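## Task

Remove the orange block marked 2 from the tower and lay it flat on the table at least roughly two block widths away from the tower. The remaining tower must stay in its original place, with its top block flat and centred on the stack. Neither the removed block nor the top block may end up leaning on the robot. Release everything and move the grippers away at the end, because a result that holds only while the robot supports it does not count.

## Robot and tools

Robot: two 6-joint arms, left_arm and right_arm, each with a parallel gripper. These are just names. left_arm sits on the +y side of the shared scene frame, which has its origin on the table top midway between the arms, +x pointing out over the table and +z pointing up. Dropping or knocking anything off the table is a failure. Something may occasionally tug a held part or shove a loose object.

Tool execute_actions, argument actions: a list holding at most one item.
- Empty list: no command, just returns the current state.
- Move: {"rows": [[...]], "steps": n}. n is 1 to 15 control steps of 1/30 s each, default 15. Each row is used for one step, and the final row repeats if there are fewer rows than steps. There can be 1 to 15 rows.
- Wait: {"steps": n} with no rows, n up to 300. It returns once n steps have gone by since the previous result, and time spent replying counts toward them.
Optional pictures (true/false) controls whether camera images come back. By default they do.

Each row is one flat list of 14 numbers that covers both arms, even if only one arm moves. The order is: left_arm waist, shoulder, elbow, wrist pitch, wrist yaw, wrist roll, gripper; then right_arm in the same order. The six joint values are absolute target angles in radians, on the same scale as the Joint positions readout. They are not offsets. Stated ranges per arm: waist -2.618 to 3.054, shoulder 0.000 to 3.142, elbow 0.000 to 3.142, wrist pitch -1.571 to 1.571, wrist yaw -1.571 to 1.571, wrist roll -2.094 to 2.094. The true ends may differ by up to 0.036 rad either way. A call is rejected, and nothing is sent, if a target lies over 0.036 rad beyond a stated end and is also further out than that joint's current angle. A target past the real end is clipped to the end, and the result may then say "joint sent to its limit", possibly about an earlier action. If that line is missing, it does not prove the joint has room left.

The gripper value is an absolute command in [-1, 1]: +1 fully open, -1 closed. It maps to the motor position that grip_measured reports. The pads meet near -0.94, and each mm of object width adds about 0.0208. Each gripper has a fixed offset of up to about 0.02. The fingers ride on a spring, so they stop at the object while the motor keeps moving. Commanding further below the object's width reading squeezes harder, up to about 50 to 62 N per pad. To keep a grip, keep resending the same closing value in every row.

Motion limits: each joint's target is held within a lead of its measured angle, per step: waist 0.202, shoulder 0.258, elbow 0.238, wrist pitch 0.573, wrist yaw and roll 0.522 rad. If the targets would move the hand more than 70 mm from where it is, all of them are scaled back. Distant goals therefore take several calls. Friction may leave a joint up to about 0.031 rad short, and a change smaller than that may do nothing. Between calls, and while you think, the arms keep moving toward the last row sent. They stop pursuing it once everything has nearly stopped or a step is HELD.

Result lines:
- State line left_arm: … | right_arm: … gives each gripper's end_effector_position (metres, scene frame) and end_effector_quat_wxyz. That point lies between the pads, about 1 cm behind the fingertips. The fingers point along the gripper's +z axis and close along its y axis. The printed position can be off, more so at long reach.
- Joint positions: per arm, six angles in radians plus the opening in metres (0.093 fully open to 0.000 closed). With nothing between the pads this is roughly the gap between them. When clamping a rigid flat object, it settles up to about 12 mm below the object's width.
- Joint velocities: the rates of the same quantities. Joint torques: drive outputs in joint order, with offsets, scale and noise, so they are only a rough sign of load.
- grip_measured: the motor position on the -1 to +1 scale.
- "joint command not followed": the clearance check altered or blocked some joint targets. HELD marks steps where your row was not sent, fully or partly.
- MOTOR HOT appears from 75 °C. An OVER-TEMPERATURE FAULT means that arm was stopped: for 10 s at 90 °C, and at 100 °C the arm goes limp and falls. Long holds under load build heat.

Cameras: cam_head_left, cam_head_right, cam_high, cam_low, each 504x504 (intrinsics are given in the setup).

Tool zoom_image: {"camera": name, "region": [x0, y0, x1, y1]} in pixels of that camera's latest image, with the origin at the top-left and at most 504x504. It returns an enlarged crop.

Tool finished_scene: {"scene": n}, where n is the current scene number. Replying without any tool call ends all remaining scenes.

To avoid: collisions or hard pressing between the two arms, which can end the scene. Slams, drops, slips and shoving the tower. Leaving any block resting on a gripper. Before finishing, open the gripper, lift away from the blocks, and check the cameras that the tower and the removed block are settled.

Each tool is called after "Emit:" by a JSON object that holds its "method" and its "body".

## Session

Emit:
{"method": "execute_actions", "body": {"actions": []}}

Scene clock: 0.00 s of 3920.00 s.
left_arm: end_effector_position=(+0.1697, +0.5210, +0.2755) grip_measured=+1.000 end_effector_quat_wxyz=(-0.136, +0.395, +0.790, +0.448) | right_arm: end_effector_position=(+0.1559, +0.2111, +0.2093) grip_measured=+1.000 end_effector_quat_wxyz=(-0.178, +0.973, +0.134, +0.058)
Joint positions: left_arm=[ 0.38   0.988  1.127 -1.024 -0.757  1.631  0.093] | right_arm=[ 1.482  2.275  2.53  -1.449 -0.016 -2.064  0.093]
Joint velocities: left_arm=[-0.002  0.002  0.002 -0.095  0.007  0.037  0.   ] | right_arm=[ 0.002  0.007 -0.022  0.037  0.022 -0.051  0.   ]
Joint torques (N m, as the arm reports them, + toward a larger angle): no reading
Motor temperatures (°C, as the motors report them): left_arm=[25 32 26 25 23 23] | right_arm=[25 32 26 29 23 25]

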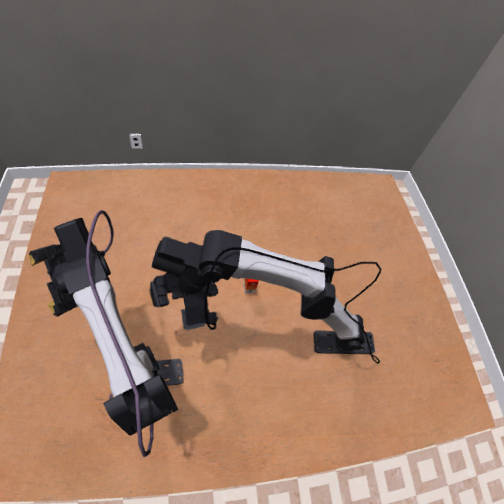

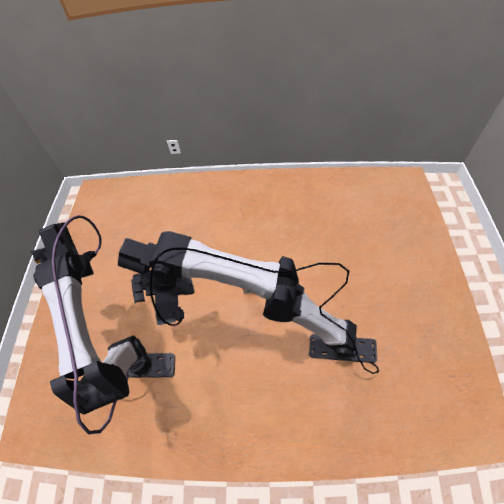

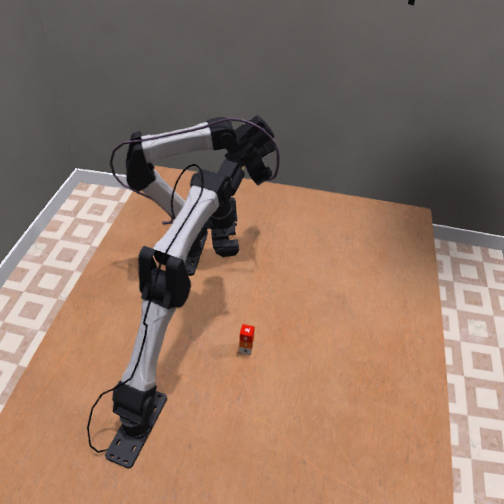

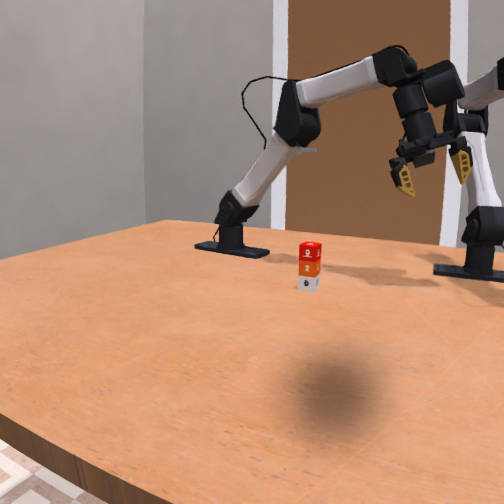

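Emit:
{"method": "execute_actions", "body": {"actions": [{"rows":[[0.38,0.988,1.127,-1.024,-0.757,1.631,1,1.3,1.7,2.2,-1.449,0,-2.064,1]]}], "pictures": false}}

Emit:
{"method": "execute_actions", "body": {"actions": [{"rows":[[0.2,1.5,1.6,-1.45,0,0.65,1,0.3,1.4,1.6,-1.449,0,-2.064,1]]}], "pictures": false}}

Emit:
{"method": "execute_actions", "body": {"actions": [{"rows":[[-0.2,1.7,1.75,-1.45,0,0.65,1,-0.5,1.3,1.3,-1.449,0,-2.064,1]]}]}}

Emit:
{"method": "zoom_image", "body": {"camera": "cam_high", "region": [200, 290, 300, 380]}}

Emit:
{"method": "zoom_image", "body": {"camera": "cam_low", "region": [270, 210, 350, 300]}}

Scene clock: 6.57 s of 3920.00 s.
left_arm: end_effector_position=(+0.1697, +0.5210, +0.2755) grip_measured=+1.000 end_effector_quat_wxyz=(-0.136, +0.395, +0.790, +0.448) | right_arm: end_effector_position=(+0.1951, +0.0604, +0.3803) grip_measured=+1.000 end_effector_quat_wxyz=(-0.318, +0.935, +0.039, +0.153)
Joint positions: left_arm=[ 0.38   0.988  1.127 -1.024 -0.757  1.631  0.093] | right_arm=[ 1.294  1.645  2.232 -1.438 -0.003 -2.064  0.093]
Joint velocities: left_arm=[ 0.012 -0.012  0.012 -0.007 -0.007  0.007  0.   ] | right_arm=[ 0.007 -0.149 -0.017  0.037 -0.081  0.022  0.   ]
Joint torques (N m, as the arm reports them, + toward a larger angle): left_arm=[-0.04 -1.95  7.52  1.6  -0.41 -0.11] | right_arm=[ 0.41 -1.02  3.7   1.76  0.01  0.  ]
Motor temperatures (°C, as the motors report them): left_arm=[25 32 27 26 23 23] | right_arm=[25 37 27 30 23 25]
Steps of this call (steps 1 to 90: nothing new was sent; then 3.07 s passed at rest; steps 91 to 105: all 15 steps of this action). Readings (joint positions):
91: left_arm=[0.380 0.988 1.127 -1.024 -0.757 1.631] | right_arm=[1.473 2.251 2.493 -1.434 -0.020 -2.064]
92: left_arm=[0.380 0.988 1.127 -1.024 -0.757 1.631] | right_arm=[1.457 2.213 2.433 -1.430 -0.021 -2.064]
94: left_arm=[0.380 0.988 1.127 -1.024 -0.757 1.631] | right_arm=[1.400 2.121 2.324 -1.434 -0.021 -2.064]
98: left_arm=[0.380 0.988 1.127 -1.024 -0.757 1.631] | right_arm=[1.303 1.922 2.242 -1.441 -0.007 -2.064]
105: the state above

Scene clock: 7.07 s of 3920.00 s.
left_arm: end_effector_position=(+0.2927, +0.4001, +0.2164) grip_measured=+1.000 end_effector_quat_wxyz=(+0.088, +0.226, +0.968, +0.068) | right_arm: end_effector_position=(+0.3290, -0.2177, +0.2511) grip_measured=+1.000 end_effector_quat_wxyz=(-0.099, +0.896, -0.412, +0.132)
Joint positions: left_arm=[ 0.207  1.518  1.583 -1.416 -0.039  0.712  0.093] | right_arm=[ 0.35   1.419  1.612 -1.433  0.001 -2.064  0.093]
Joint velocities: left_arm=[ 0.007  0.012  0.007 -0.227  0.168 -0.374  0.   ] | right_arm=[-1.399 -0.071 -0.012  0.051  0.227  0.007  0.   ]
Joint torques (N m, as the arm reports them, + toward a larger angle): left_arm=[-0.6  -7.41  8.7   0.84 -0.07 -0.13] | right_arm=[ 2.83 -7.24  6.31  0.96 -0.25 -0.01]
Motor temperatures (°C, as the motors report them): left_arm=[25 32 27 26 23 23] | right_arm=[25 37 27 30 23 25]
Steps of this call (steps 1 to 15: all 15 steps of this action). Readings (joint positions):
1: left_arm=[0.359 1.018 1.171 -1.099 -0.702 1.560] | right_arm=[1.274 1.611 2.190 -1.415 -0.014 -2.064]
2: left_arm=[0.313 1.076 1.244 -1.179 -0.620 1.475] | right_arm=[1.228 1.566 2.118 -1.406 -0.019 -2.064]
4: left_arm=[0.243 1.225 1.409 -1.276 -0.432 1.289] | right_arm=[1.098 1.472 1.978 -1.412 -0.016 -2.064]
8: left_arm=[0.207 1.472 1.583 -1.324 -0.173 0.932] | right_arm=[0.840 1.387 1.745 -1.423 -0.008 -2.064]
15: the state above

Scene clock: 7.57 s of 3920.00 s.
left_arm: end_effector_position=(+0.3373, +0.2619, +0.2013) grip_measured=+1.000 end_effector_quat_wxyz=(+0.077, +0.402, +0.912, +0.017) | right_arm: end_effector_position=(+0.2340, -0.4167, +0.1885) grip_measured=+1.000 end_effector_quat_wxyz=(-0.011, +0.655, -0.752, +0.067)
Joint positions: left_arm=[-0.212  1.71   1.733 -1.436  0.005  0.659  0.093] | right_arm=[-0.496  1.318  1.316 -1.435  0.009 -2.064  0.093]
Joint velocities: left_arm=[ 0.017 -0.012  0.007  0.007  0.022 -0.051  0.   ] | right_arm=[-0.002 -0.007 -0.022 -0.037 -0.037 -0.007  0.   ]
Joint torques (N m, as the arm reports them, + toward a larger angle): left_arm=[ 0.82 -8.54  8.48  0.65 -0.11 -0.14] | right_arm=[-0.33 -6.38  5.91  0.49 -0.07 -0.03]
Motor temperatures (°C, as the motors report them): left_arm=[25 32 27 26 23 23] | right_arm=[25 37 27 30 23 25]
Steps of this call (steps 1 to 15: all 15 steps of this action). Readings (joint positions):
1: left_arm=[0.185 1.541 1.614 -1.445 -0.044 0.701] | right_arm=[0.294 1.398 1.574 -1.408 -0.003 -2.064]
2: left_arm=[0.137 1.578 1.664 -1.459 -0.045 0.691] | right_arm=[0.230 1.366 1.509 -1.395 -0.003 -2.064]
4: left_arm=[0.010 1.645 1.723 -1.436 -0.038 0.678] | right_arm=[0.088 1.323 1.392 -1.412 -0.002 -2.064]
8: left_arm=[-0.204 1.709 1.732 -1.423 -0.005 0.666] | right_arm=[-0.215 1.318 1.316 -1.435 0.000 -2.064]
15: the state above

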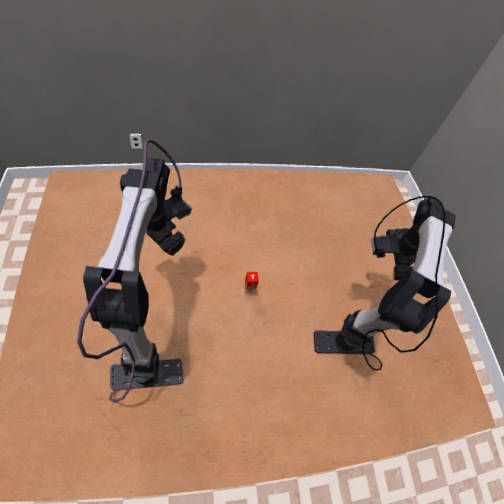

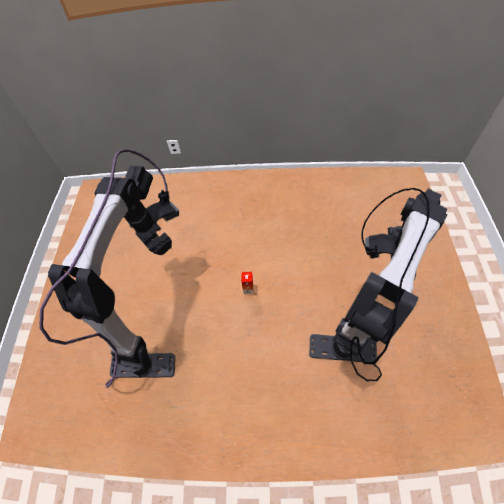

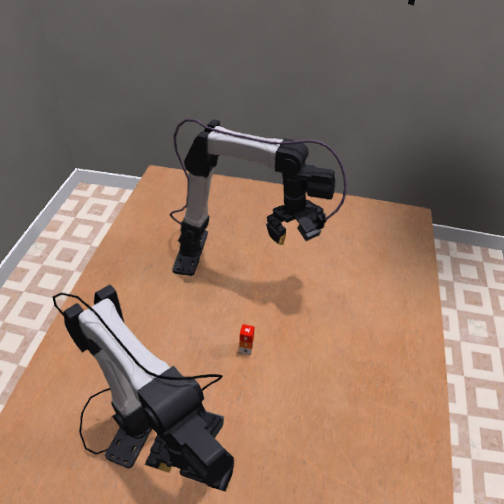

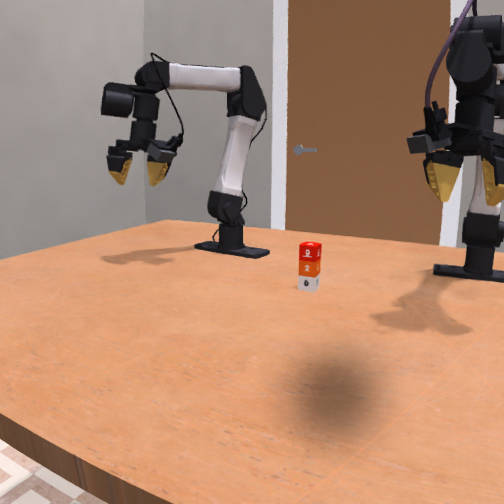

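Region (200, 290, 300, 380) of cam_high's 504x504 image, scaled by 5.040, with more detail than that image has; it fills the top 454 rows of this view, and the rest is white.

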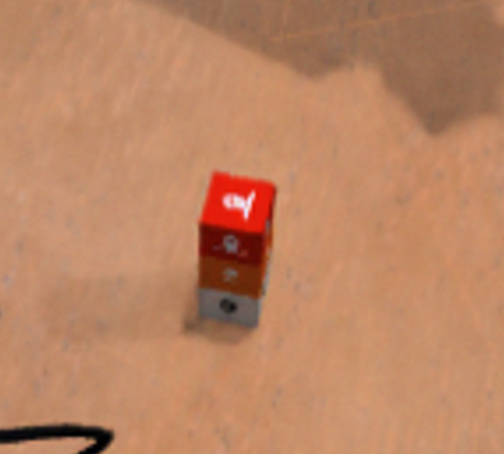

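Region (270, 210, 350, 300) of cam_low's 504x504 image, scaled by 5.600, with more detail than that image has.

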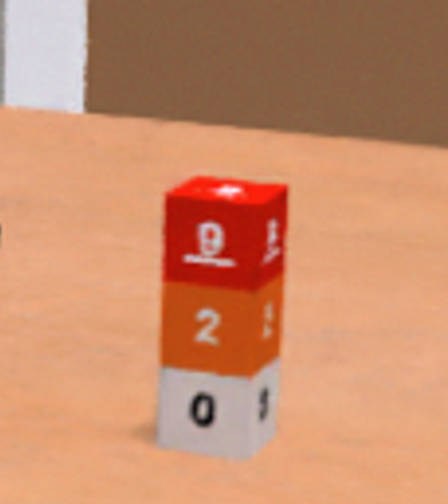

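Emit:
{"method": "execute_actions", "body": {"actions": [{"rows":[[-0.27,1.72,1.77,-1.44,0,0.68,1,-0.5,1.3,1.3,-1.449,0,-2.064,1],[-0.33,1.74,1.79,-1.44,0,0.68,1,-0.5,1.3,1.3,-1.449,0,-2.064,1],[-0.39,1.76,1.81,-1.44,0,0.68,1,-0.5,1.3,1.3,-1.449,0,-2.064,1],[-0.45,1.79,1.83,-1.43,0,0.68,1,-0.5,1.3,1.3,-1.449,0,-2.064,1],[-0.51,1.82,1.85,-1.42,0,0.68,1,-0.5,1.3,1.3,-1.449,0,-2.064,1],[-0.57,1.85,1.87,-1.41,0,0.68,1,-0.5,1.3,1.3,-1.449,0,-2.064,1],[-0.63,1.88,1.89,-1.4,0,0.68,1,-0.5,1.3,1.3,-1.449,0,-2.064,1],[-0.69,1.91,1.91,-1.39,0,0.68,1,-0.5,1.3,1.3,-1.449,0,-2.064,1],[-0.75,1.94,1.92,-1.38,0,0.68,1,-0.5,1.3,1.3,-1.449,0,-2.064,1],[-0.8,1.97,1.92,-1.37,0,0.68,1,-0.5,1.3,1.3,-1.449,0,-2.064,1],[-0.845,2.0,1.92,-1.36,0,0.68,1,-0.5,1.3,1.3,-1.449,0,-2.064,1],[-0.88,2.02,1.92,-1.35,0,0.68,1,-0.5,1.3,1.3,-1.449,0,-2.064,1],[-0.91,2.04,1.92,-1.35,0,0.68,1,-0.5,1.3,1.3,-1.449,0,-2.064,1],[-0.93,2.06,1.92,-1.35,0,0.68,1,-0.5,1.3,1.3,-1.449,0,-2.064,1],[-0.945,2.07,1.92,-1.35,0,0.68,1,-0.5,1.3,1.3,-1.449,0,-2.064,1]]}], "pictures": false}}

Emit:
{"method": "execute_actions", "body": {"actions": [{"rows":[[-0.952,2.075,1.9,-1.33,0,0.68,1,-0.5,1.3,1.3,-1.449,0,-2.064,1],[-0.952,2.075,1.88,-1.3,0,0.68,1,-0.5,1.3,1.3,-1.449,0,-2.064,1],[-0.952,2.075,1.86,-1.28,0,0.68,1,-0.5,1.3,1.3,-1.449,0,-2.064,1],[-0.952,2.075,1.84,-1.26,0,0.68,1,-0.5,1.3,1.3,-1.449,0,-2.064,1],[-0.952,2.075,1.82,-1.24,0,0.68,1,-0.5,1.3,1.3,-1.449,0,-2.064,1],[-0.952,2.075,1.8,-1.22,0,0.68,1,-0.5,1.3,1.3,-1.449,0,-2.064,1],[-0.952,2.08,1.78,-1.19,0,0.68,1,-0.5,1.3,1.3,-1.449,0,-2.064,1],[-0.952,2.08,1.76,-1.17,0,0.68,1,-0.5,1.3,1.3,-1.449,0,-2.064,1],[-0.952,2.085,1.74,-1.15,0,0.68,1,-0.5,1.3,1.3,-1.449,0,-2.064,1],[-0.952,2.09,1.72,-1.13,0,0.68,1,-0.5,1.3,1.3,-1.449,0,-2.064,1],[-0.952,2.095,1.7,-1.11,0,0.68,1,-0.5,1.3,1.3,-1.449,0,-2.064,1],[-0.952,2.1,1.68,-1.09,0,0.68,1,-0.5,1.3,1.3,-1.449,0,-2.064,1],[-0.952,2.1,1.665,-1.08,0,0.68,1,-0.5,1.3,1.3,-1.449,0,-2.064,1],[-0.952,2.1,1.65,-1.078,0,0.68,1,-0.5,1.3,1.3,-1.449,0,-2.064,1]]}], "pictures": false}}

Emit:
{"method": "execute_actions", "body": {"actions": [{"rows":[[-0.952,2.1,1.65,-1.078,0,0.68,0.3,-0.5,1.3,1.3,-1.449,0,-2.064,1]]}]}}

Emit:
{"method": "zoom_image", "body": {"camera": "cam_high", "region": [200, 290, 300, 380]}}

Emit:
{"method": "zoom_image", "body": {"camera": "cam_low", "region": [270, 210, 350, 300]}}

Scene clock: 25.90 s of 3920.00 s.
left_arm: end_effector_position=(+0.2676, +0.0067, +0.1363) grip_measured=+1.000 end_effector_quat_wxyz=(+0.043, +0.697, +0.716, -0.004) | right_arm: end_effector_position=(+0.2340, -0.4167, +0.1885) grip_measured=+1.000 end_effector_quat_wxyz=(-0.011, +0.655, -0.752, +0.067)
Joint positions: left_arm=[-0.912  2.034  1.906 -1.356  0.     0.673  0.093] | right_arm=[-0.496  1.318  1.316 -1.435  0.009 -2.064  0.093]
Joint velocities: left_arm=[-0.969  0.789 -0.007  0.183  0.051  0.081  0.   ] | right_arm=[ 0.007  0.007  0.002 -0.037 -0.051 -0.081  0.   ]
Joint torques (N m, as the arm reports them, + toward a larger angle): left_arm=[  2.16 -11.54   8.34   0.49  -0.16  -0.03] | right_arm=[-0.31 -6.27  6.01  0.48 -0.09 -0.02]
Motor temperatures (°C, as the motors report them): left_arm=[25 35 29 25 23 23] | right_arm=[25 36 29 29 23 25]
Steps of this call (steps 1 to 15: the robot went on to your last target; steps 16 to 90: nothing new was sent; then 14.83 s passed at rest; steps 91 to 105: all 15 steps of this action). Readings (joint positions):
91: left_arm=[-0.217 1.710 1.736 -1.440 0.002 0.659] | right_arm=[-0.496 1.318 1.316 -1.435 0.009 -2.064]
92: left_arm=[-0.233 1.713 1.746 -1.442 -0.003 0.661] | right_arm=[-0.496 1.318 1.316 -1.435 0.009 -2.064]
94: left_arm=[-0.314 1.731 1.783 -1.444 -0.012 0.664] | right_arm=[-0.496 1.318 1.316 -1.435 0.009 -2.064]
98: left_arm=[-0.558 1.821 1.865 -1.419 -0.010 0.669] | right_arm=[-0.496 1.318 1.316 -1.435 0.009 -2.064]
105: the state above

Scene clock: 26.40 s of 3920.00 s.
left_arm: end_effector_position=(+0.2476, -0.0027, +0.0589) grip_measured=+1.000 end_effector_quat_wxyz=(+0.012, +0.716, +0.698, -0.005) | right_arm: end_effector_position=(+0.2340, -0.4167, +0.1885) grip_measured=+1.000 end_effector_quat_wxyz=(-0.011, +0.655, -0.752, +0.067)
Joint positions: left_arm=[-0.962  2.084  1.675 -1.137  0.007  0.675  0.093] | right_arm=[-0.496  1.318  1.316 -1.435  0.009 -2.064  0.093]
Joint velocities: left_arm=[-0.002  0.066 -0.349  0.286  0.007  0.037  0.   ] | right_arm=[-0.007 -0.007 -0.027 -0.007 -0.022 -0.051  0.   ]
Joint torques (N m, as the arm reports them, + toward a larger angle): left_arm=[ 0.76 -9.95  6.48  0.7  -0.13 -0.01] | right_arm=[-0.28 -6.31  6.01  0.48 -0.09 -0.02]
Motor temperatures (°C, as the motors report them): left_arm=[25 35 29 25 23 23] | right_arm=[25 36 29 29 23 25]
Steps of this call (steps 1 to 15: all 15 steps of this action). Readings (joint positions):
1: left_arm=[-0.941 2.058 1.906 -1.353 0.003 0.674] | right_arm=[-0.496 1.318 1.316 -1.435 0.009 -2.064]
2: left_arm=[-0.960 2.075 1.900 -1.342 0.006 0.674] | right_arm=[-0.496 1.318 1.316 -1.435 0.009 -2.064]
4: left_arm=[-0.973 2.083 1.872 -1.316 0.009 0.675] | right_arm=[-0.496 1.318 1.316 -1.435 0.009 -2.064]
8: left_arm=[-0.964 2.083 1.807 -1.255 0.008 0.675] | right_arm=[-0.496 1.318 1.316 -1.435 0.009 -2.064]
15: the state above

Scene clock: 26.90 s of 3920.00 s.
left_arm: end_effector_position=(+0.2517, -0.0080, +0.0537) grip_measured=+0.302 end_effector_quat_wxyz=(+0.025, +0.716, +0.698, -0.007) | right_arm: end_effector_position=(+0.2340, -0.4167, +0.1885) grip_measured=+1.000 end_effector_quat_wxyz=(-0.011, +0.655, -0.752, +0.067)
Joint positions: left_arm=[-0.962  2.089  1.661 -1.091  0.007  0.675  0.06 ] | right_arm=[-0.496  1.318  1.316 -1.435  0.009 -2.064  0.093]
Joint velocities: left_arm=[-0.007 -0.012 -0.002  0.081 -0.051 -0.007 -0.   ] | right_arm=[ 0.002 -0.002 -0.017 -0.022  0.022  0.007  0.   ]
Joint torques (N m, as the arm reports them, + toward a larger angle): left_arm=[  0.75 -10.27   5.96   0.64  -0.13  -0.01] | right_arm=[-0.34 -6.26  6.    0.48 -0.08 -0.02]
Motor temperatures (°C, as the motors report them): left_arm=[25 35 29 25 23 23] | right_arm=[25 36 29 29 23 25]
Steps of this call (steps 1 to 15: all 15 steps of this action). Readings (joint positions):
1: left_arm=[-0.962 2.085 1.667 -1.130 0.007 0.675] | right_arm=[-0.496 1.318 1.316 -1.435 0.009 -2.064]
2: left_arm=[-0.962 2.087 1.663 -1.125 0.007 0.675] | right_arm=[-0.496 1.318 1.316 -1.435 0.009 -2.064]
4: left_arm=[-0.962 2.089 1.661 -1.114 0.007 0.675] | right_arm=[-0.496 1.318 1.316 -1.435 0.009 -2.064]
8: left_arm=[-0.962 2.089 1.661 -1.098 0.007 0.675] | right_arm=[-0.496 1.318 1.316 -1.435 0.009 -2.064]
15: the state above

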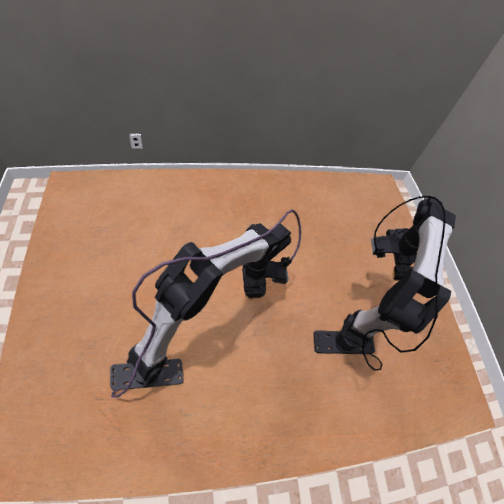

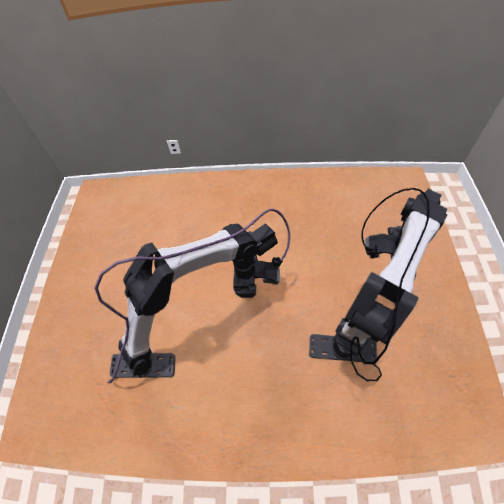

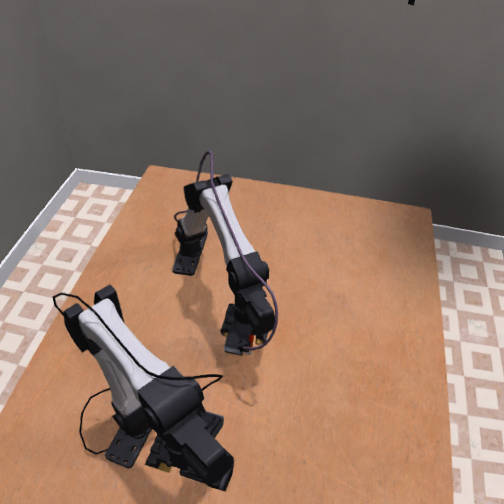

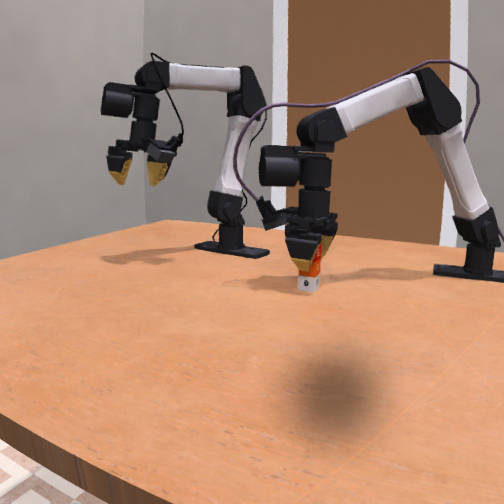

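Region (200, 290, 300, 380) of cam_high's 504x504 image, scaled by 5.040, with more detail than that image has; it fills the top 454 rows of this view, and the rest is white.

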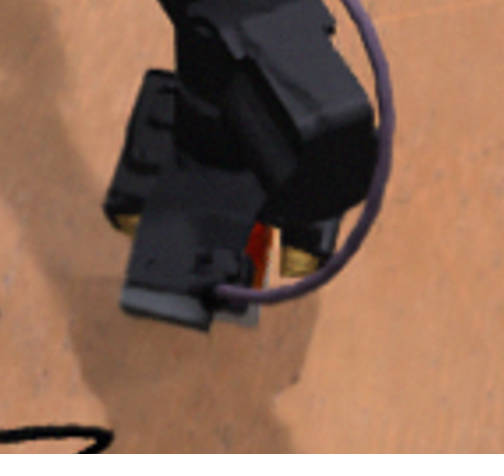

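Region (270, 210, 350, 300) of cam_low's 504x504 image, scaled by 5.600, with more detail than that image has.

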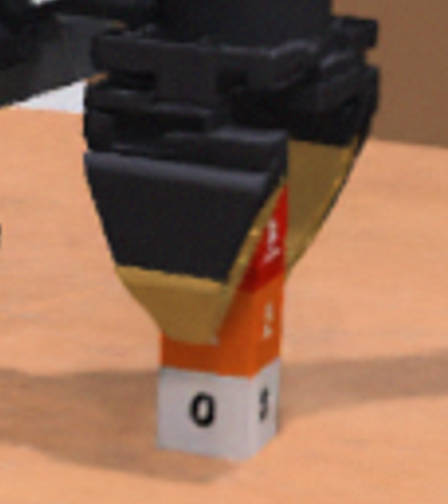

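Emit:
{"method": "execute_actions", "body": {"actions": [{"rows":[[-0.935,2.118,1.65,-1.07,-0.01,0.68,0.3,-0.5,1.3,1.3,-1.449,0,-2.064,1]]}]}}

Emit:
{"method": "zoom_image", "body": {"camera": "cam_high", "region": [200, 290, 300, 380]}}

Emit:
{"method": "zoom_image", "body": {"camera": "cam_low", "region": [270, 210, 350, 300]}}

Scene clock: 30.80 s of 3920.00 s.
left_arm: end_effector_position=(+0.2601, -0.0043, +0.0538) grip_measured=+0.302 end_effector_quat_wxyz=(+0.030, +0.709, +0.704, -0.002) | right_arm: end_effector_position=(+0.2339, -0.4167, +0.1885) grip_measured=+1.000 end_effector_quat_wxyz=(-0.011, +0.655, -0.752, +0.066)
Joint positions: left_arm=[-0.944  2.089  1.661 -1.082 -0.002  0.675  0.06 ] | right_arm=[-0.496  1.318  1.316 -1.435  0.009 -2.064  0.093]
Joint velocities: left_arm=[ 0.022 -0.017  0.002  0.051  0.051 -0.037 -0.001] | right_arm=[ 0.002  0.002 -0.017 -0.007 -0.051  0.007  0.   ]
Joint torques (N m, as the arm reports them, + toward a larger angle): left_arm=[ 0.84 -9.05  5.98  0.68 -0.14 -0.01] | right_arm=[-0.3  -6.28  6.03  0.48 -0.08 -0.02]
Motor temperatures (°C, as the motors report them): left_arm=[25 36 29 25 23 23] | right_arm=[25 36 29 29 23 25]
Steps of this call (steps 1 to 15: the robot went on to your last target; steps 16 to 90: nothing new was sent; then 0.40 s passed at rest; steps 91 to 105: all 15 steps of this action). Readings (joint positions):
91: left_arm=[-0.961 2.089 1.661 -1.089 0.006 0.675] | right_arm=[-0.496 1.318 1.316 -1.435 0.009 -2.064]
92: left_arm=[-0.959 2.089 1.661 -1.088 0.006 0.675] | right_arm=[-0.496 1.318 1.316 -1.435 0.009 -2.064]
94: left_arm=[-0.952 2.089 1.661 -1.085 0.003 0.675] | right_arm=[-0.496 1.318 1.316 -1.435 0.009 -2.064]
98: left_arm=[-0.945 2.089 1.661 -1.083 -0.001 0.675] | right_arm=[-0.496 1.318 1.316 -1.435 0.009 -2.064]
105: the state above

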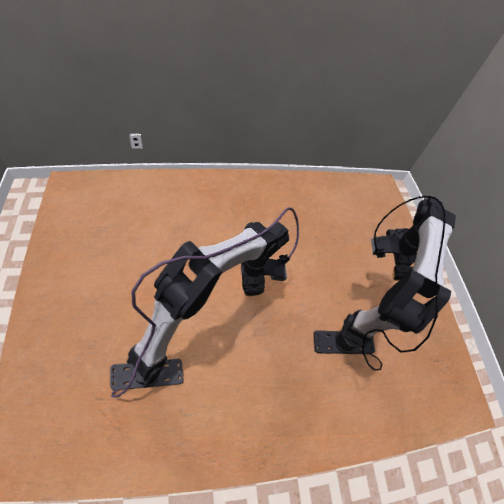

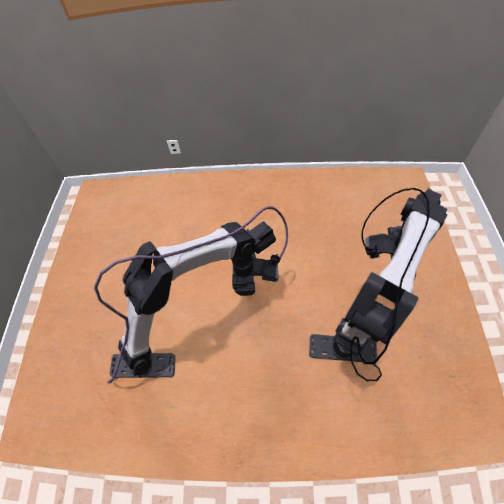

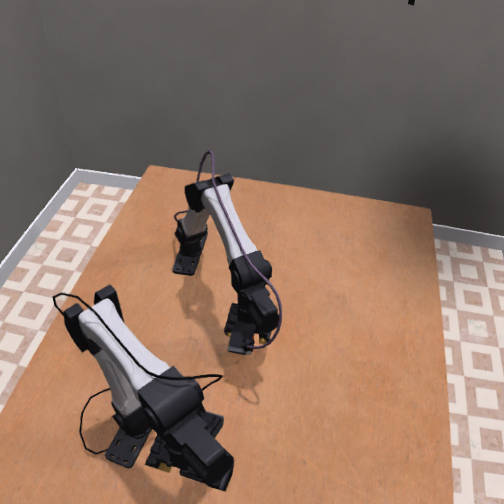

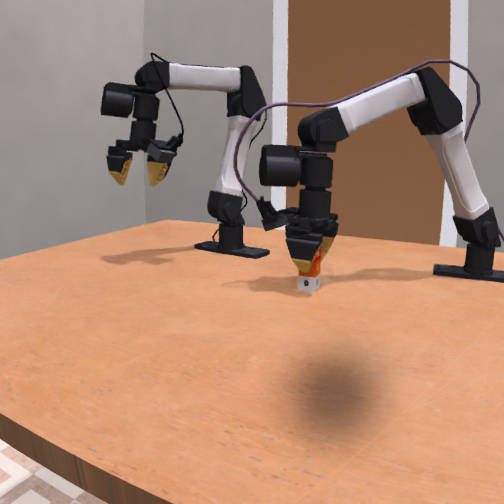

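Region (200, 290, 300, 380) of cam_high's 504x504 image, scaled by 5.040, with more detail than that image has; it fills the top 454 rows of this view, and the rest is white.

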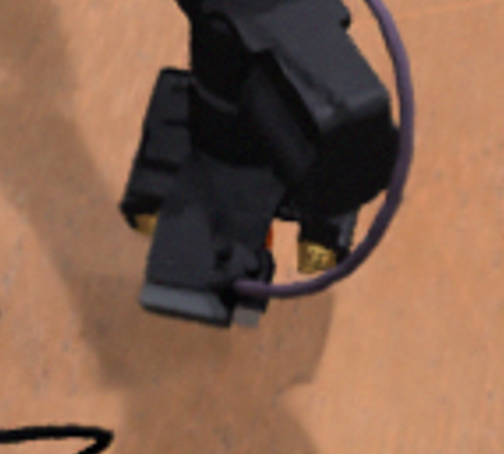

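Region (270, 210, 350, 300) of cam_low's 504x504 image, scaled by 5.600, with more detail than that image has.

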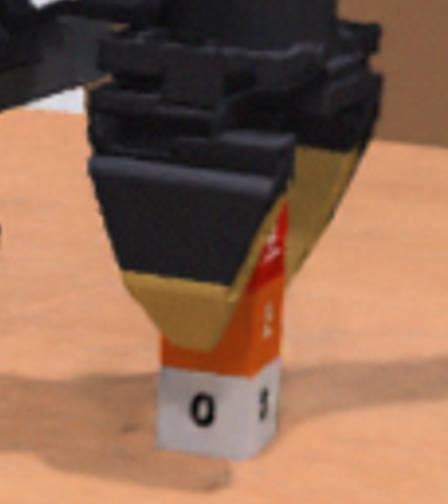

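Emit:
{"method": "execute_actions", "body": {"actions": [{"rows":[[-0.944,2.127,1.65,-1.08,0,0.68,0,-0.5,1.3,1.3,-1.449,0,-2.064,1]],"steps":10}], "pictures": false}}

Scene clock: 34.37 s of 3920.00 s.
left_arm: end_effector_position=(+0.2592, -0.0031, +0.0444) grip_measured=+0.002 end_effector_quat_wxyz=(+0.019, +0.710, +0.704, -0.001) | right_arm: end_effector_position=(+0.2339, -0.4167, +0.1885) grip_measured=+1.000 end_effector_quat_wxyz=(-0.011, +0.655, -0.752, +0.066)
Joint positions: left_arm=[-0.944  2.113  1.661 -1.082 -0.002  0.675  0.045] | right_arm=[-0.496  1.318  1.316 -1.435  0.009 -2.064  0.093]
Joint velocities: left_arm=[-0.002 -0.017 -0.002  0.037 -0.081  0.037 -0.   ] | right_arm=[ 0.002  0.002 -0.002 -0.007 -0.066  0.007  0.   ]
Joint torques (N m, as the arm reports them, + toward a larger angle): left_arm=[ -0.05 -10.19   5.93   0.51  -0.05  -0.01] | right_arm=[-0.32 -6.28  6.03  0.49 -0.09 -0.02]
Motor temperatures (°C, as the motors report them): left_arm=[25 37 29 25 23 23] | right_arm=[25 36 29 29 23 25]
Steps of this call (steps 1 to 15: the robot went on to your last target; steps 16 to 90: nothing new was sent; then 0.23 s passed at rest; steps 91 to 100: all 10 steps of this action). Readings (joint positions):
91: left_arm=[-0.944 2.091 1.661 -1.082 -0.002 0.675] | right_arm=[-0.496 1.318 1.316 -1.435 0.009 -2.064]
92: left_arm=[-0.944 2.093 1.661 -1.082 -0.002 0.675] | right_arm=[-0.496 1.318 1.316 -1.435 0.009 -2.064]
94: left_arm=[-0.944 2.102 1.661 -1.082 -0.002 0.675] | right_arm=[-0.496 1.318 1.316 -1.435 0.009 -2.064]
98: left_arm=[-0.944 2.113 1.661 -1.082 -0.002 0.675] | right_arm=[-0.496 1.318 1.316 -1.435 0.009 -2.064]
100: the state above

Emit:
{"method": "execute_actions", "body": {"actions": [{"rows":[[-0.944,2.105,1.688,-1.09,0,0.68,0,-0.5,1.3,1.3,-1.449,0,-2.064,1]],"steps":10}]}}

Emit:
{"method": "zoom_image", "body": {"camera": "cam_low", "region": [270, 210, 350, 300]}}

Emit:
{"method": "zoom_image", "body": {"camera": "cam_high", "region": [200, 290, 300, 380]}}

Scene clock: 37.57 s of 3920.00 s.
left_arm: end_effector_position=(+0.2607, -0.0050, +0.0467) grip_measured=+0.002 end_effector_quat_wxyz=(+0.023, +0.710, +0.704, -0.002) | right_arm: end_effector_position=(+0.2339, -0.4167, +0.1885) grip_measured=+1.000 end_effector_quat_wxyz=(-0.011, +0.655, -0.752, +0.066)
Joint positions: left_arm=[-0.944  2.113  1.67  -1.082 -0.002  0.675  0.045] | right_arm=[-0.496  1.318  1.316 -1.435  0.009 -2.064  0.093]
Joint velocities: left_arm=[ 0.002 -0.017  0.017 -0.022  0.022 -0.051  0.   ] | right_arm=[-0.007  0.007  0.002 -0.051  0.051  0.022  0.   ]
Joint torques (N m, as the arm reports them, + toward a larger angle): left_arm=[ -0.04 -11.82   8.58   0.41  -0.05  -0.01] | right_arm=[-0.33 -6.29  6.04  0.48 -0.09 -0.02]
Motor temperatures (°C, as the motors report them): left_arm=[25 38 29 25 23 23] | right_arm=[25 36 29 29 23 25]
Steps of this call (steps 1 to 15: the robot went on to your last target; steps 16 to 86: nothing new was sent; steps 87 to 96: all 10 steps of this action). Readings (joint positions):
87: left_arm=[-0.944 2.113 1.662 -1.082 -0.002 0.675] | right_arm=[-0.496 1.318 1.316 -1.435 0.009 -2.064]
88: left_arm=[-0.944 2.113 1.664 -1.082 -0.002 0.675] | right_arm=[-0.496 1.318 1.316 -1.435 0.009 -2.064]
90: left_arm=[-0.944 2.113 1.668 -1.082 -0.002 0.675] | right_arm=[-0.496 1.318 1.316 -1.435 0.009 -2.064]
94: left_arm=[-0.944 2.113 1.670 -1.082 -0.002 0.675] | right_arm=[-0.496 1.318 1.316 -1.435 0.009 -2.064]
96: the state above

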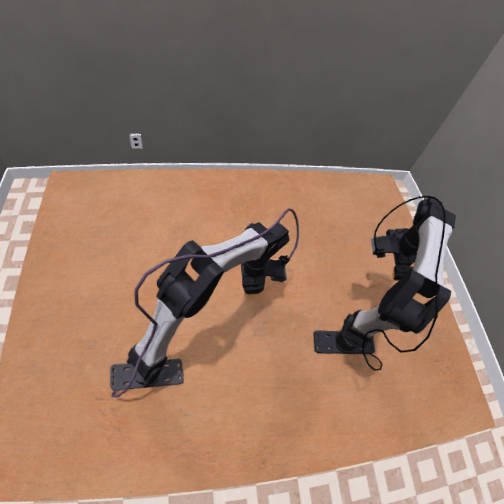

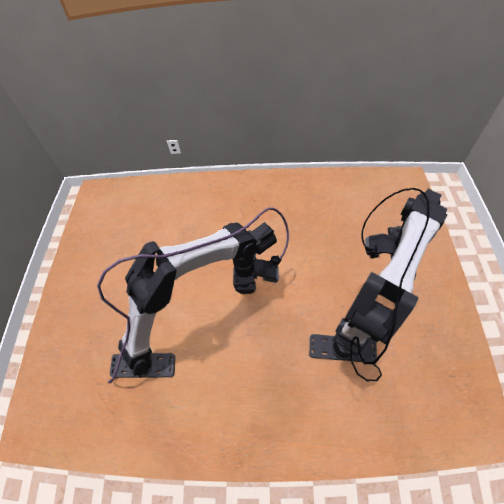

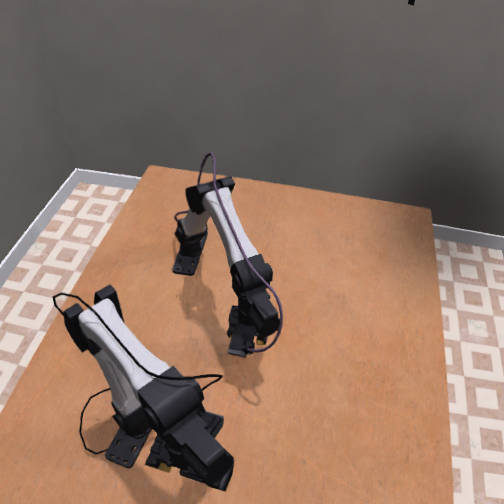

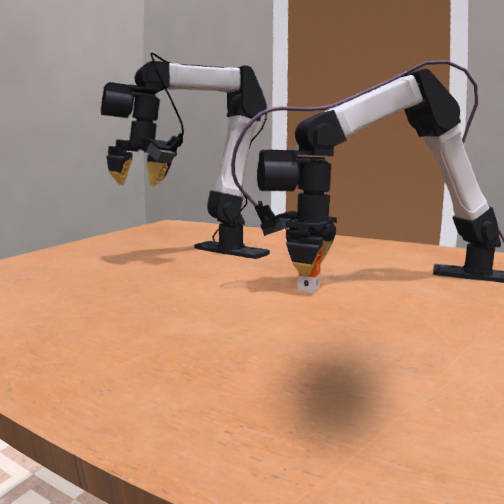

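Region (270, 210, 350, 300) of cam_low's 504x504 image, scaled by 5.600, with more detail than that image has.

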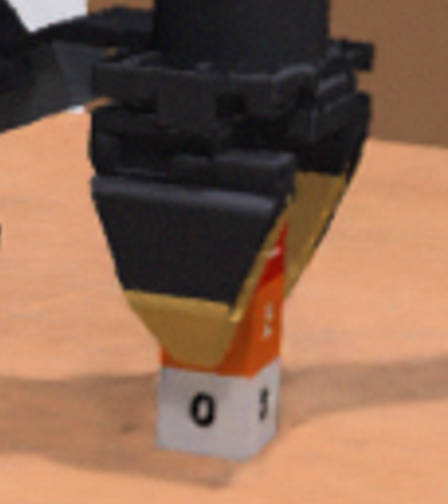

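Region (200, 290, 300, 380) of cam_high's 504x504 image, scaled by 5.040, with more detail than that image has; it fills the top 454 rows of this view, and the rest is white.

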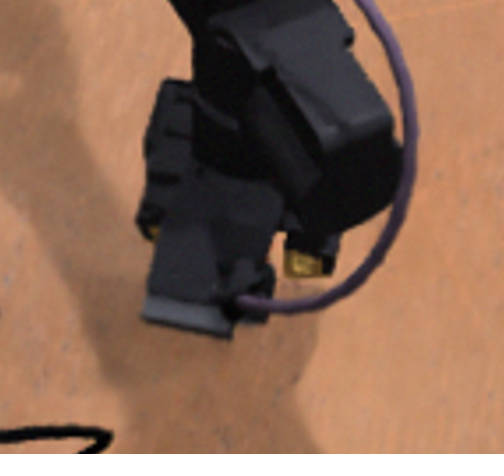

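Emit:
{"method": "execute_actions", "body": {"actions": [{"rows":[[-0.944,2.105,1.68,-1.085,0,0.68,-0.15,-0.5,1.3,1.3,-1.449,0,-2.064,1],[-0.944,2.105,1.68,-1.085,0,0.68,-0.2,-0.5,1.3,1.3,-1.449,0,-2.064,1],[-0.944,2.105,1.68,-1.085,0,0.68,-0.25,-0.5,1.3,1.3,-1.449,0,-2.064,1],[-0.944,2.105,1.68,-1.085,0,0.68,-0.3,-0.5,1.3,1.3,-1.449,0,-2.064,1],[-0.944,2.105,1.68,-1.085,0,0.68,-0.4,-0.5,1.3,1.3,-1.449,0,-2.064,1],[-0.944,2.105,1.68,-1.085,0,0.68,-0.65,-0.5,1.3,1.3,-1.449,0,-2.064,1]],"steps":12}], "pictures": false}}

Emit:
{"method": "execute_actions", "body": {"actions": [{"rows":[[-0.944,2.1,1.71,-1.12,0,0.68,-0.65,-0.5,1.3,1.3,-1.449,0,-2.064,1],[-0.944,2.1,1.73,-1.14,0,0.68,-0.65,-0.5,1.3,1.3,-1.449,0,-2.064,1],[-0.944,2.1,1.75,-1.16,0,0.68,-0.65,-0.5,1.3,1.3,-1.449,0,-2.064,1],[-0.944,2.1,1.77,-1.18,0,0.68,-0.65,-0.5,1.3,1.3,-1.449,0,-2.064,1],[-0.944,2.1,1.79,-1.2,0,0.68,-0.65,-0.5,1.3,1.3,-1.449,0,-2.064,1]],"steps":12}]}}

Scene clock: 43.83 s of 3920.00 s.
left_arm: end_effector_position=(+0.2607, -0.0050, +0.0467) grip_measured=-0.431 end_effector_quat_wxyz=(+0.023, +0.710, +0.704, -0.002) | right_arm: end_effector_position=(+0.2339, -0.4167, +0.1885) grip_measured=+1.000 end_effector_quat_wxyz=(-0.011, +0.655, -0.752, +0.066)
Joint positions: left_arm=[-0.944  2.113  1.67  -1.082 -0.002  0.675  0.025] | right_arm=[-0.496  1.318  1.316 -1.435  0.009 -2.064  0.093]
Joint velocities: left_arm=[-0.007 -0.002 -0.007 -0.037 -0.037 -0.022  0.   ] | right_arm=[-0.002  0.007 -0.002  0.037  0.066 -0.007  0.   ]
Joint torques (N m, as the arm reports them, + toward a larger angle): left_arm=[ -0.02 -11.81   7.85   0.46  -0.05  -0.02] | right_arm=[-0.31 -6.29  6.01  0.48 -0.09 -0.03]
Motor temperatures (°C, as the motors report them): left_arm=[25 40 30 25 23 23] | right_arm=[25 36 30 28 23 25]
Steps of this call (steps 1 to 15: the robot went on to your last target; steps 16 to 90: nothing new was sent; then 2.87 s passed at rest; steps 91 to 102: all 12 steps of this action). Readings (joint positions):
91: left_arm=[-0.944 2.113 1.670 -1.082 -0.002 0.675] | right_arm=[-0.496 1.318 1.316 -1.435 0.009 -2.064]
92: left_arm=[-0.944 2.113 1.670 -1.082 -0.002 0.675] | right_arm=[-0.496 1.318 1.316 -1.435 0.009 -2.064]
94: left_arm=[-0.944 2.113 1.670 -1.082 -0.002 0.675] | right_arm=[-0.496 1.318 1.316 -1.435 0.009 -2.064]
98: left_arm=[-0.944 2.113 1.670 -1.082 -0.002 0.675] | right_arm=[-0.496 1.318 1.316 -1.435 0.009 -2.064]
102: the state above

Scene clock: 44.23 s of 3920.00 s.
left_arm: end_effector_position=(+0.2656, -0.0113, +0.0737) grip_measured=-0.431 end_effector_quat_wxyz=(+0.031, +0.709, +0.704, -0.002) | right_arm: end_effector_position=(+0.2339, -0.4167, +0.1885) grip_measured=+1.000 end_effector_quat_wxyz=(-0.011, +0.655, -0.752, +0.066)
Joint positions: left_arm=[-0.944  2.113  1.777 -1.174 -0.002  0.675  0.025] | right_arm=[-0.496  1.318  1.316 -1.435  0.009 -2.064  0.093]
Joint velocities: left_arm=[-0.012 -0.007 -0.002 -0.168  0.007 -0.051  0.001] | right_arm=[ 0.002 -0.007 -0.007 -0.022  0.066  0.066  0.   ]
Joint torques (N m, as the arm reports them, + toward a larger angle): left_arm=[ -0.03 -12.25   8.2    0.47  -0.06  -0.01] | right_arm=[-0.3  -6.29  6.    0.49 -0.09 -0.01]
Motor temperatures (°C, as the motors report them): left_arm=[25 40 30 25 23 23] | right_arm=[25 36 30 28 23 25]
Steps of this call (steps 1 to 12: all 12 steps of this action). Readings (joint positions):
1: left_arm=[-0.944 2.113 1.674 -1.088 -0.002 0.675] | right_arm=[-0.496 1.318 1.316 -1.435 0.009 -2.064]
2: left_arm=[-0.944 2.113 1.682 -1.098 -0.002 0.675] | right_arm=[-0.496 1.318 1.316 -1.435 0.009 -2.064]
4: left_arm=[-0.944 2.113 1.715 -1.124 -0.002 0.675] | right_arm=[-0.496 1.318 1.316 -1.435 0.009 -2.064]
8: left_arm=[-0.944 2.113 1.775 -1.155 -0.002 0.675] | right_arm=[-0.496 1.318 1.316 -1.435 0.009 -2.064]
12: the state above

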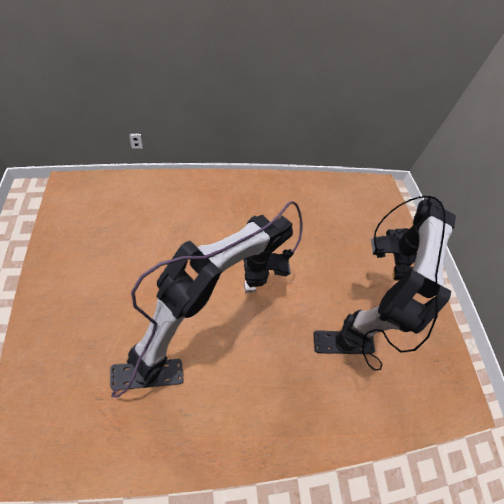

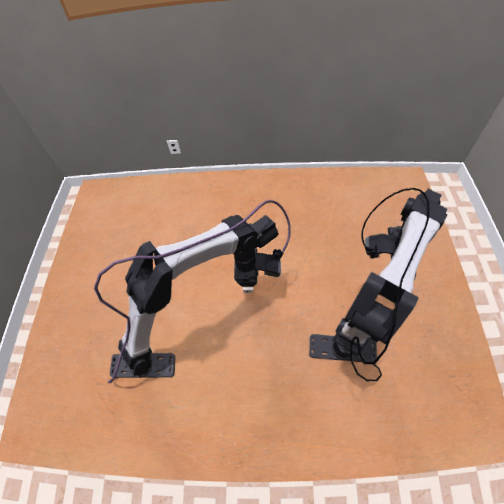

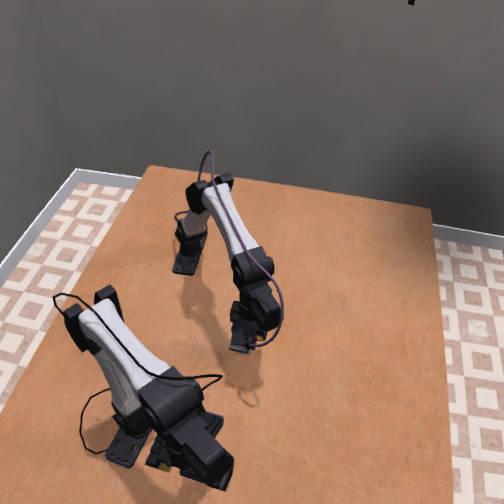

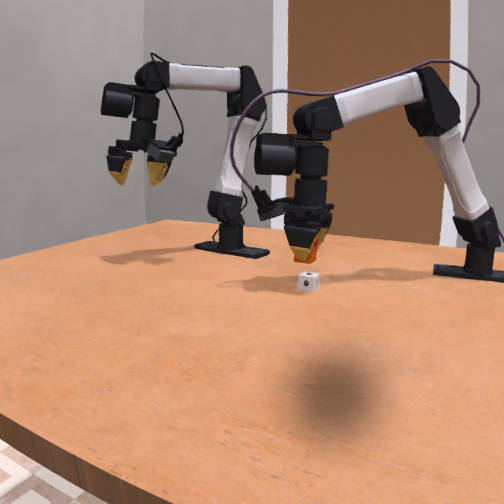

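Emit:
{"method": "execute_actions", "body": {"actions": [{"rows":[[-0.92,2.1,1.79,-1.2,0,0.68,-0.65,-0.5,1.3,1.3,-1.449,0,-2.064,1],[-0.89,2.1,1.79,-1.2,0,0.68,-0.65,-0.5,1.3,1.3,-1.449,0,-2.064,1],[-0.86,2.1,1.79,-1.2,0,0.68,-0.65,-0.5,1.3,1.3,-1.449,0,-2.064,1],[-0.83,2.1,1.79,-1.2,0,0.68,-0.65,-0.5,1.3,1.3,-1.449,0,-2.064,1],[-0.8,2.1,1.79,-1.2,0,0.68,-0.65,-0.5,1.3,1.3,-1.449,0,-2.064,1],[-0.77,2.1,1.79,-1.2,0,0.68,-0.65,-0.5,1.3,1.3,-1.449,0,-2.064,1],[-0.74,2.1,1.79,-1.2,0,0.68,-0.65,-0.5,1.3,1.3,-1.449,0,-2.064,1],[-0.71,2.1,1.77,-1.17,0,0.68,-0.65,-0.5,1.3,1.3,-1.449,0,-2.064,1],[-0.68,2.1,1.75,-1.14,0,0.68,-0.65,-0.5,1.3,1.3,-1.449,0,-2.064,1],[-0.65,2.1,1.73,-1.12,0,0.68,-0.65,-0.5,1.3,1.3,-1.449,0,-2.064,1],[-0.62,2.1,1.71,-1.1,0,0.68,-0.65,-0.5,1.3,1.3,-1.449,0,-2.064,1],[-0.6,2.1,1.69,-1.08,0,0.68,-0.65,-0.5,1.3,1.3,-1.449,0,-2.064,1],[-0.585,2.1,1.67,-1.06,0,0.68,-0.65,-0.5,1.3,1.3,-1.449,0,-2.064,1],[-0.575,2.1,1.65,-1.04,0,0.68,-0.65,-0.5,1.3,1.3,-1.449,0,-2.064,1],[-0.57,2.1,1.63,-1.02,0,0.68,-0.65,-0.5,1.3,1.3,-1.449,0,-2.064,1]]}], "pictures": false}}

Emit:
{"method": "execute_actions", "body": {"actions": [{"rows":[[-0.57,2.1,1.615,-1.0,0,0.68,-0.65,-0.5,1.3,1.3,-1.449,0,-2.064,1],[-0.57,2.1,1.6,-0.98,0,0.68,-0.65,-0.5,1.3,1.3,-1.449,0,-2.064,1],[-0.57,2.1,1.59,-0.965,0,0.68,-0.65,-0.5,1.3,1.3,-1.449,0,-2.064,1],[-0.57,2.1,1.58,-0.955,0,0.68,-0.65,-0.5,1.3,1.3,-1.449,0,-2.064,1],[-0.57,2.1,1.57,-0.955,0,0.68,-0.65,-0.5,1.3,1.3,-1.449,0,-2.064,1],[-0.57,2.1,1.562,-0.955,0,0.68,-0.65,-0.5,1.3,1.3,-1.449,0,-2.064,1],[-0.57,2.1,1.555,-0.955,0,0.68,-0.65,-0.5,1.3,1.3,-1.449,0,-2.064,1],[-0.57,2.1,1.549,-0.955,0,0.68,-0.65,-0.5,1.3,1.3,-1.449,0,-2.064,1],[-0.57,2.1,1.543,-0.955,0,0.68,-0.65,-0.5,1.3,1.3,-1.449,0,-2.064,1]]}], "pictures": false}}

Scene clock: 56.17 s of 3920.00 s.
left_arm: end_effector_position=(+0.3619, +0.1097, +0.0488) grip_measured=-0.431 end_effector_quat_wxyz=(+0.024, +0.568, +0.823, +0.003) | right_arm: end_effector_position=(+0.2339, -0.4167, +0.1885) grip_measured=+1.000 end_effector_quat_wxyz=(-0.011, +0.655, -0.752, +0.066)
Joint positions: left_arm=[-0.573  2.113  1.678 -1.089 -0.002  0.675  0.025] | right_arm=[-0.496  1.318  1.316 -1.435  0.009 -2.064  0.093]
Joint velocities: left_arm=[ 0.427 -0.007 -0.632  0.359 -0.037 -0.051  0.001] | right_arm=[ 0.002 -0.007 -0.007 -0.051 -0.037 -0.037  0.   ]
Joint torques (N m, as the arm reports them, + toward a larger angle): left_arm=[ -2.02 -12.17   5.95   0.56   0.02  -0.02] | right_arm=[-0.32 -6.28  6.02  0.49 -0.09 -0.03]
Motor temperatures (°C, as the motors report them): left_arm=[25 44 31 25 23 23] | right_arm=[25 36 30 28 23 25]
Steps of this call (steps 1 to 30: the robot went on to your last target; steps 31 to 90: nothing new was sent; then 8.43 s passed at rest; steps 91 to 105: all 15 steps of this action). Readings (joint positions):
91: left_arm=[-0.944 2.113 1.777 -1.189 -0.002 0.675] | right_arm=[-0.496 1.318 1.316 -1.435 0.009 -2.064]
92: left_arm=[-0.939 2.113 1.777 -1.189 -0.001 0.675] | right_arm=[-0.496 1.318 1.316 -1.435 0.009 -2.064]
94: left_arm=[-0.913 2.113 1.777 -1.189 0.004 0.675] | right_arm=[-0.496 1.318 1.316 -1.435 0.009 -2.064]
98: left_arm=[-0.788 2.113 1.777 -1.188 0.007 0.675] | right_arm=[-0.496 1.318 1.316 -1.435 0.009 -2.064]
105: the state above

Scene clock: 56.67 s of 3920.00 s.
left_arm: end_effector_position=(+0.3566, +0.1200, +0.0189) grip_measured=-0.431 end_effector_quat_wxyz=(+0.019, +0.562, +0.827, +0.004) | right_arm: end_effector_position=(+0.2339, -0.4167, +0.1885) grip_measured=+1.000 end_effector_quat_wxyz=(-0.011, +0.655, -0.752, +0.066)
Joint positions: left_arm=[-0.559  2.113  1.556 -0.974 -0.005  0.675  0.025] | right_arm=[-0.496  1.318  1.316 -1.435  0.009 -2.064  0.093]
Joint velocities: left_arm=[-0.002  0.002  0.002  0.022  0.007 -0.022  0.001] | right_arm=[-0.017  0.002  0.007 -0.037 -0.037  0.007  0.   ]
Joint torques (N m, as the arm reports them, + toward a larger angle): left_arm=[ -0.88 -12.05   5.56   0.57  -0.02  -0.02] | right_arm=[-0.31 -6.3   6.    0.49 -0.08 -0.02]
Motor temperatures (°C, as the motors report them): left_arm=[25 44 31 25 23 23] | right_arm=[25 36 30 28 23 25]
Steps of this call (steps 1 to 15: all 15 steps of this action). Readings (joint positions):
1: left_arm=[-0.562 2.113 1.657 -1.075 -0.004 0.675] | right_arm=[-0.496 1.318 1.316 -1.435 0.009 -2.064]
2: left_arm=[-0.557 2.113 1.638 -1.060 -0.005 0.675] | right_arm=[-0.496 1.318 1.316 -1.435 0.009 -2.064]
4: left_arm=[-0.558 2.113 1.608 -1.032 -0.005 0.675] | right_arm=[-0.496 1.318 1.316 -1.435 0.009 -2.064]
8: left_arm=[-0.559 2.113 1.573 -0.994 -0.005 0.675] | right_arm=[-0.496 1.318 1.316 -1.435 0.009 -2.064]
15: the state above


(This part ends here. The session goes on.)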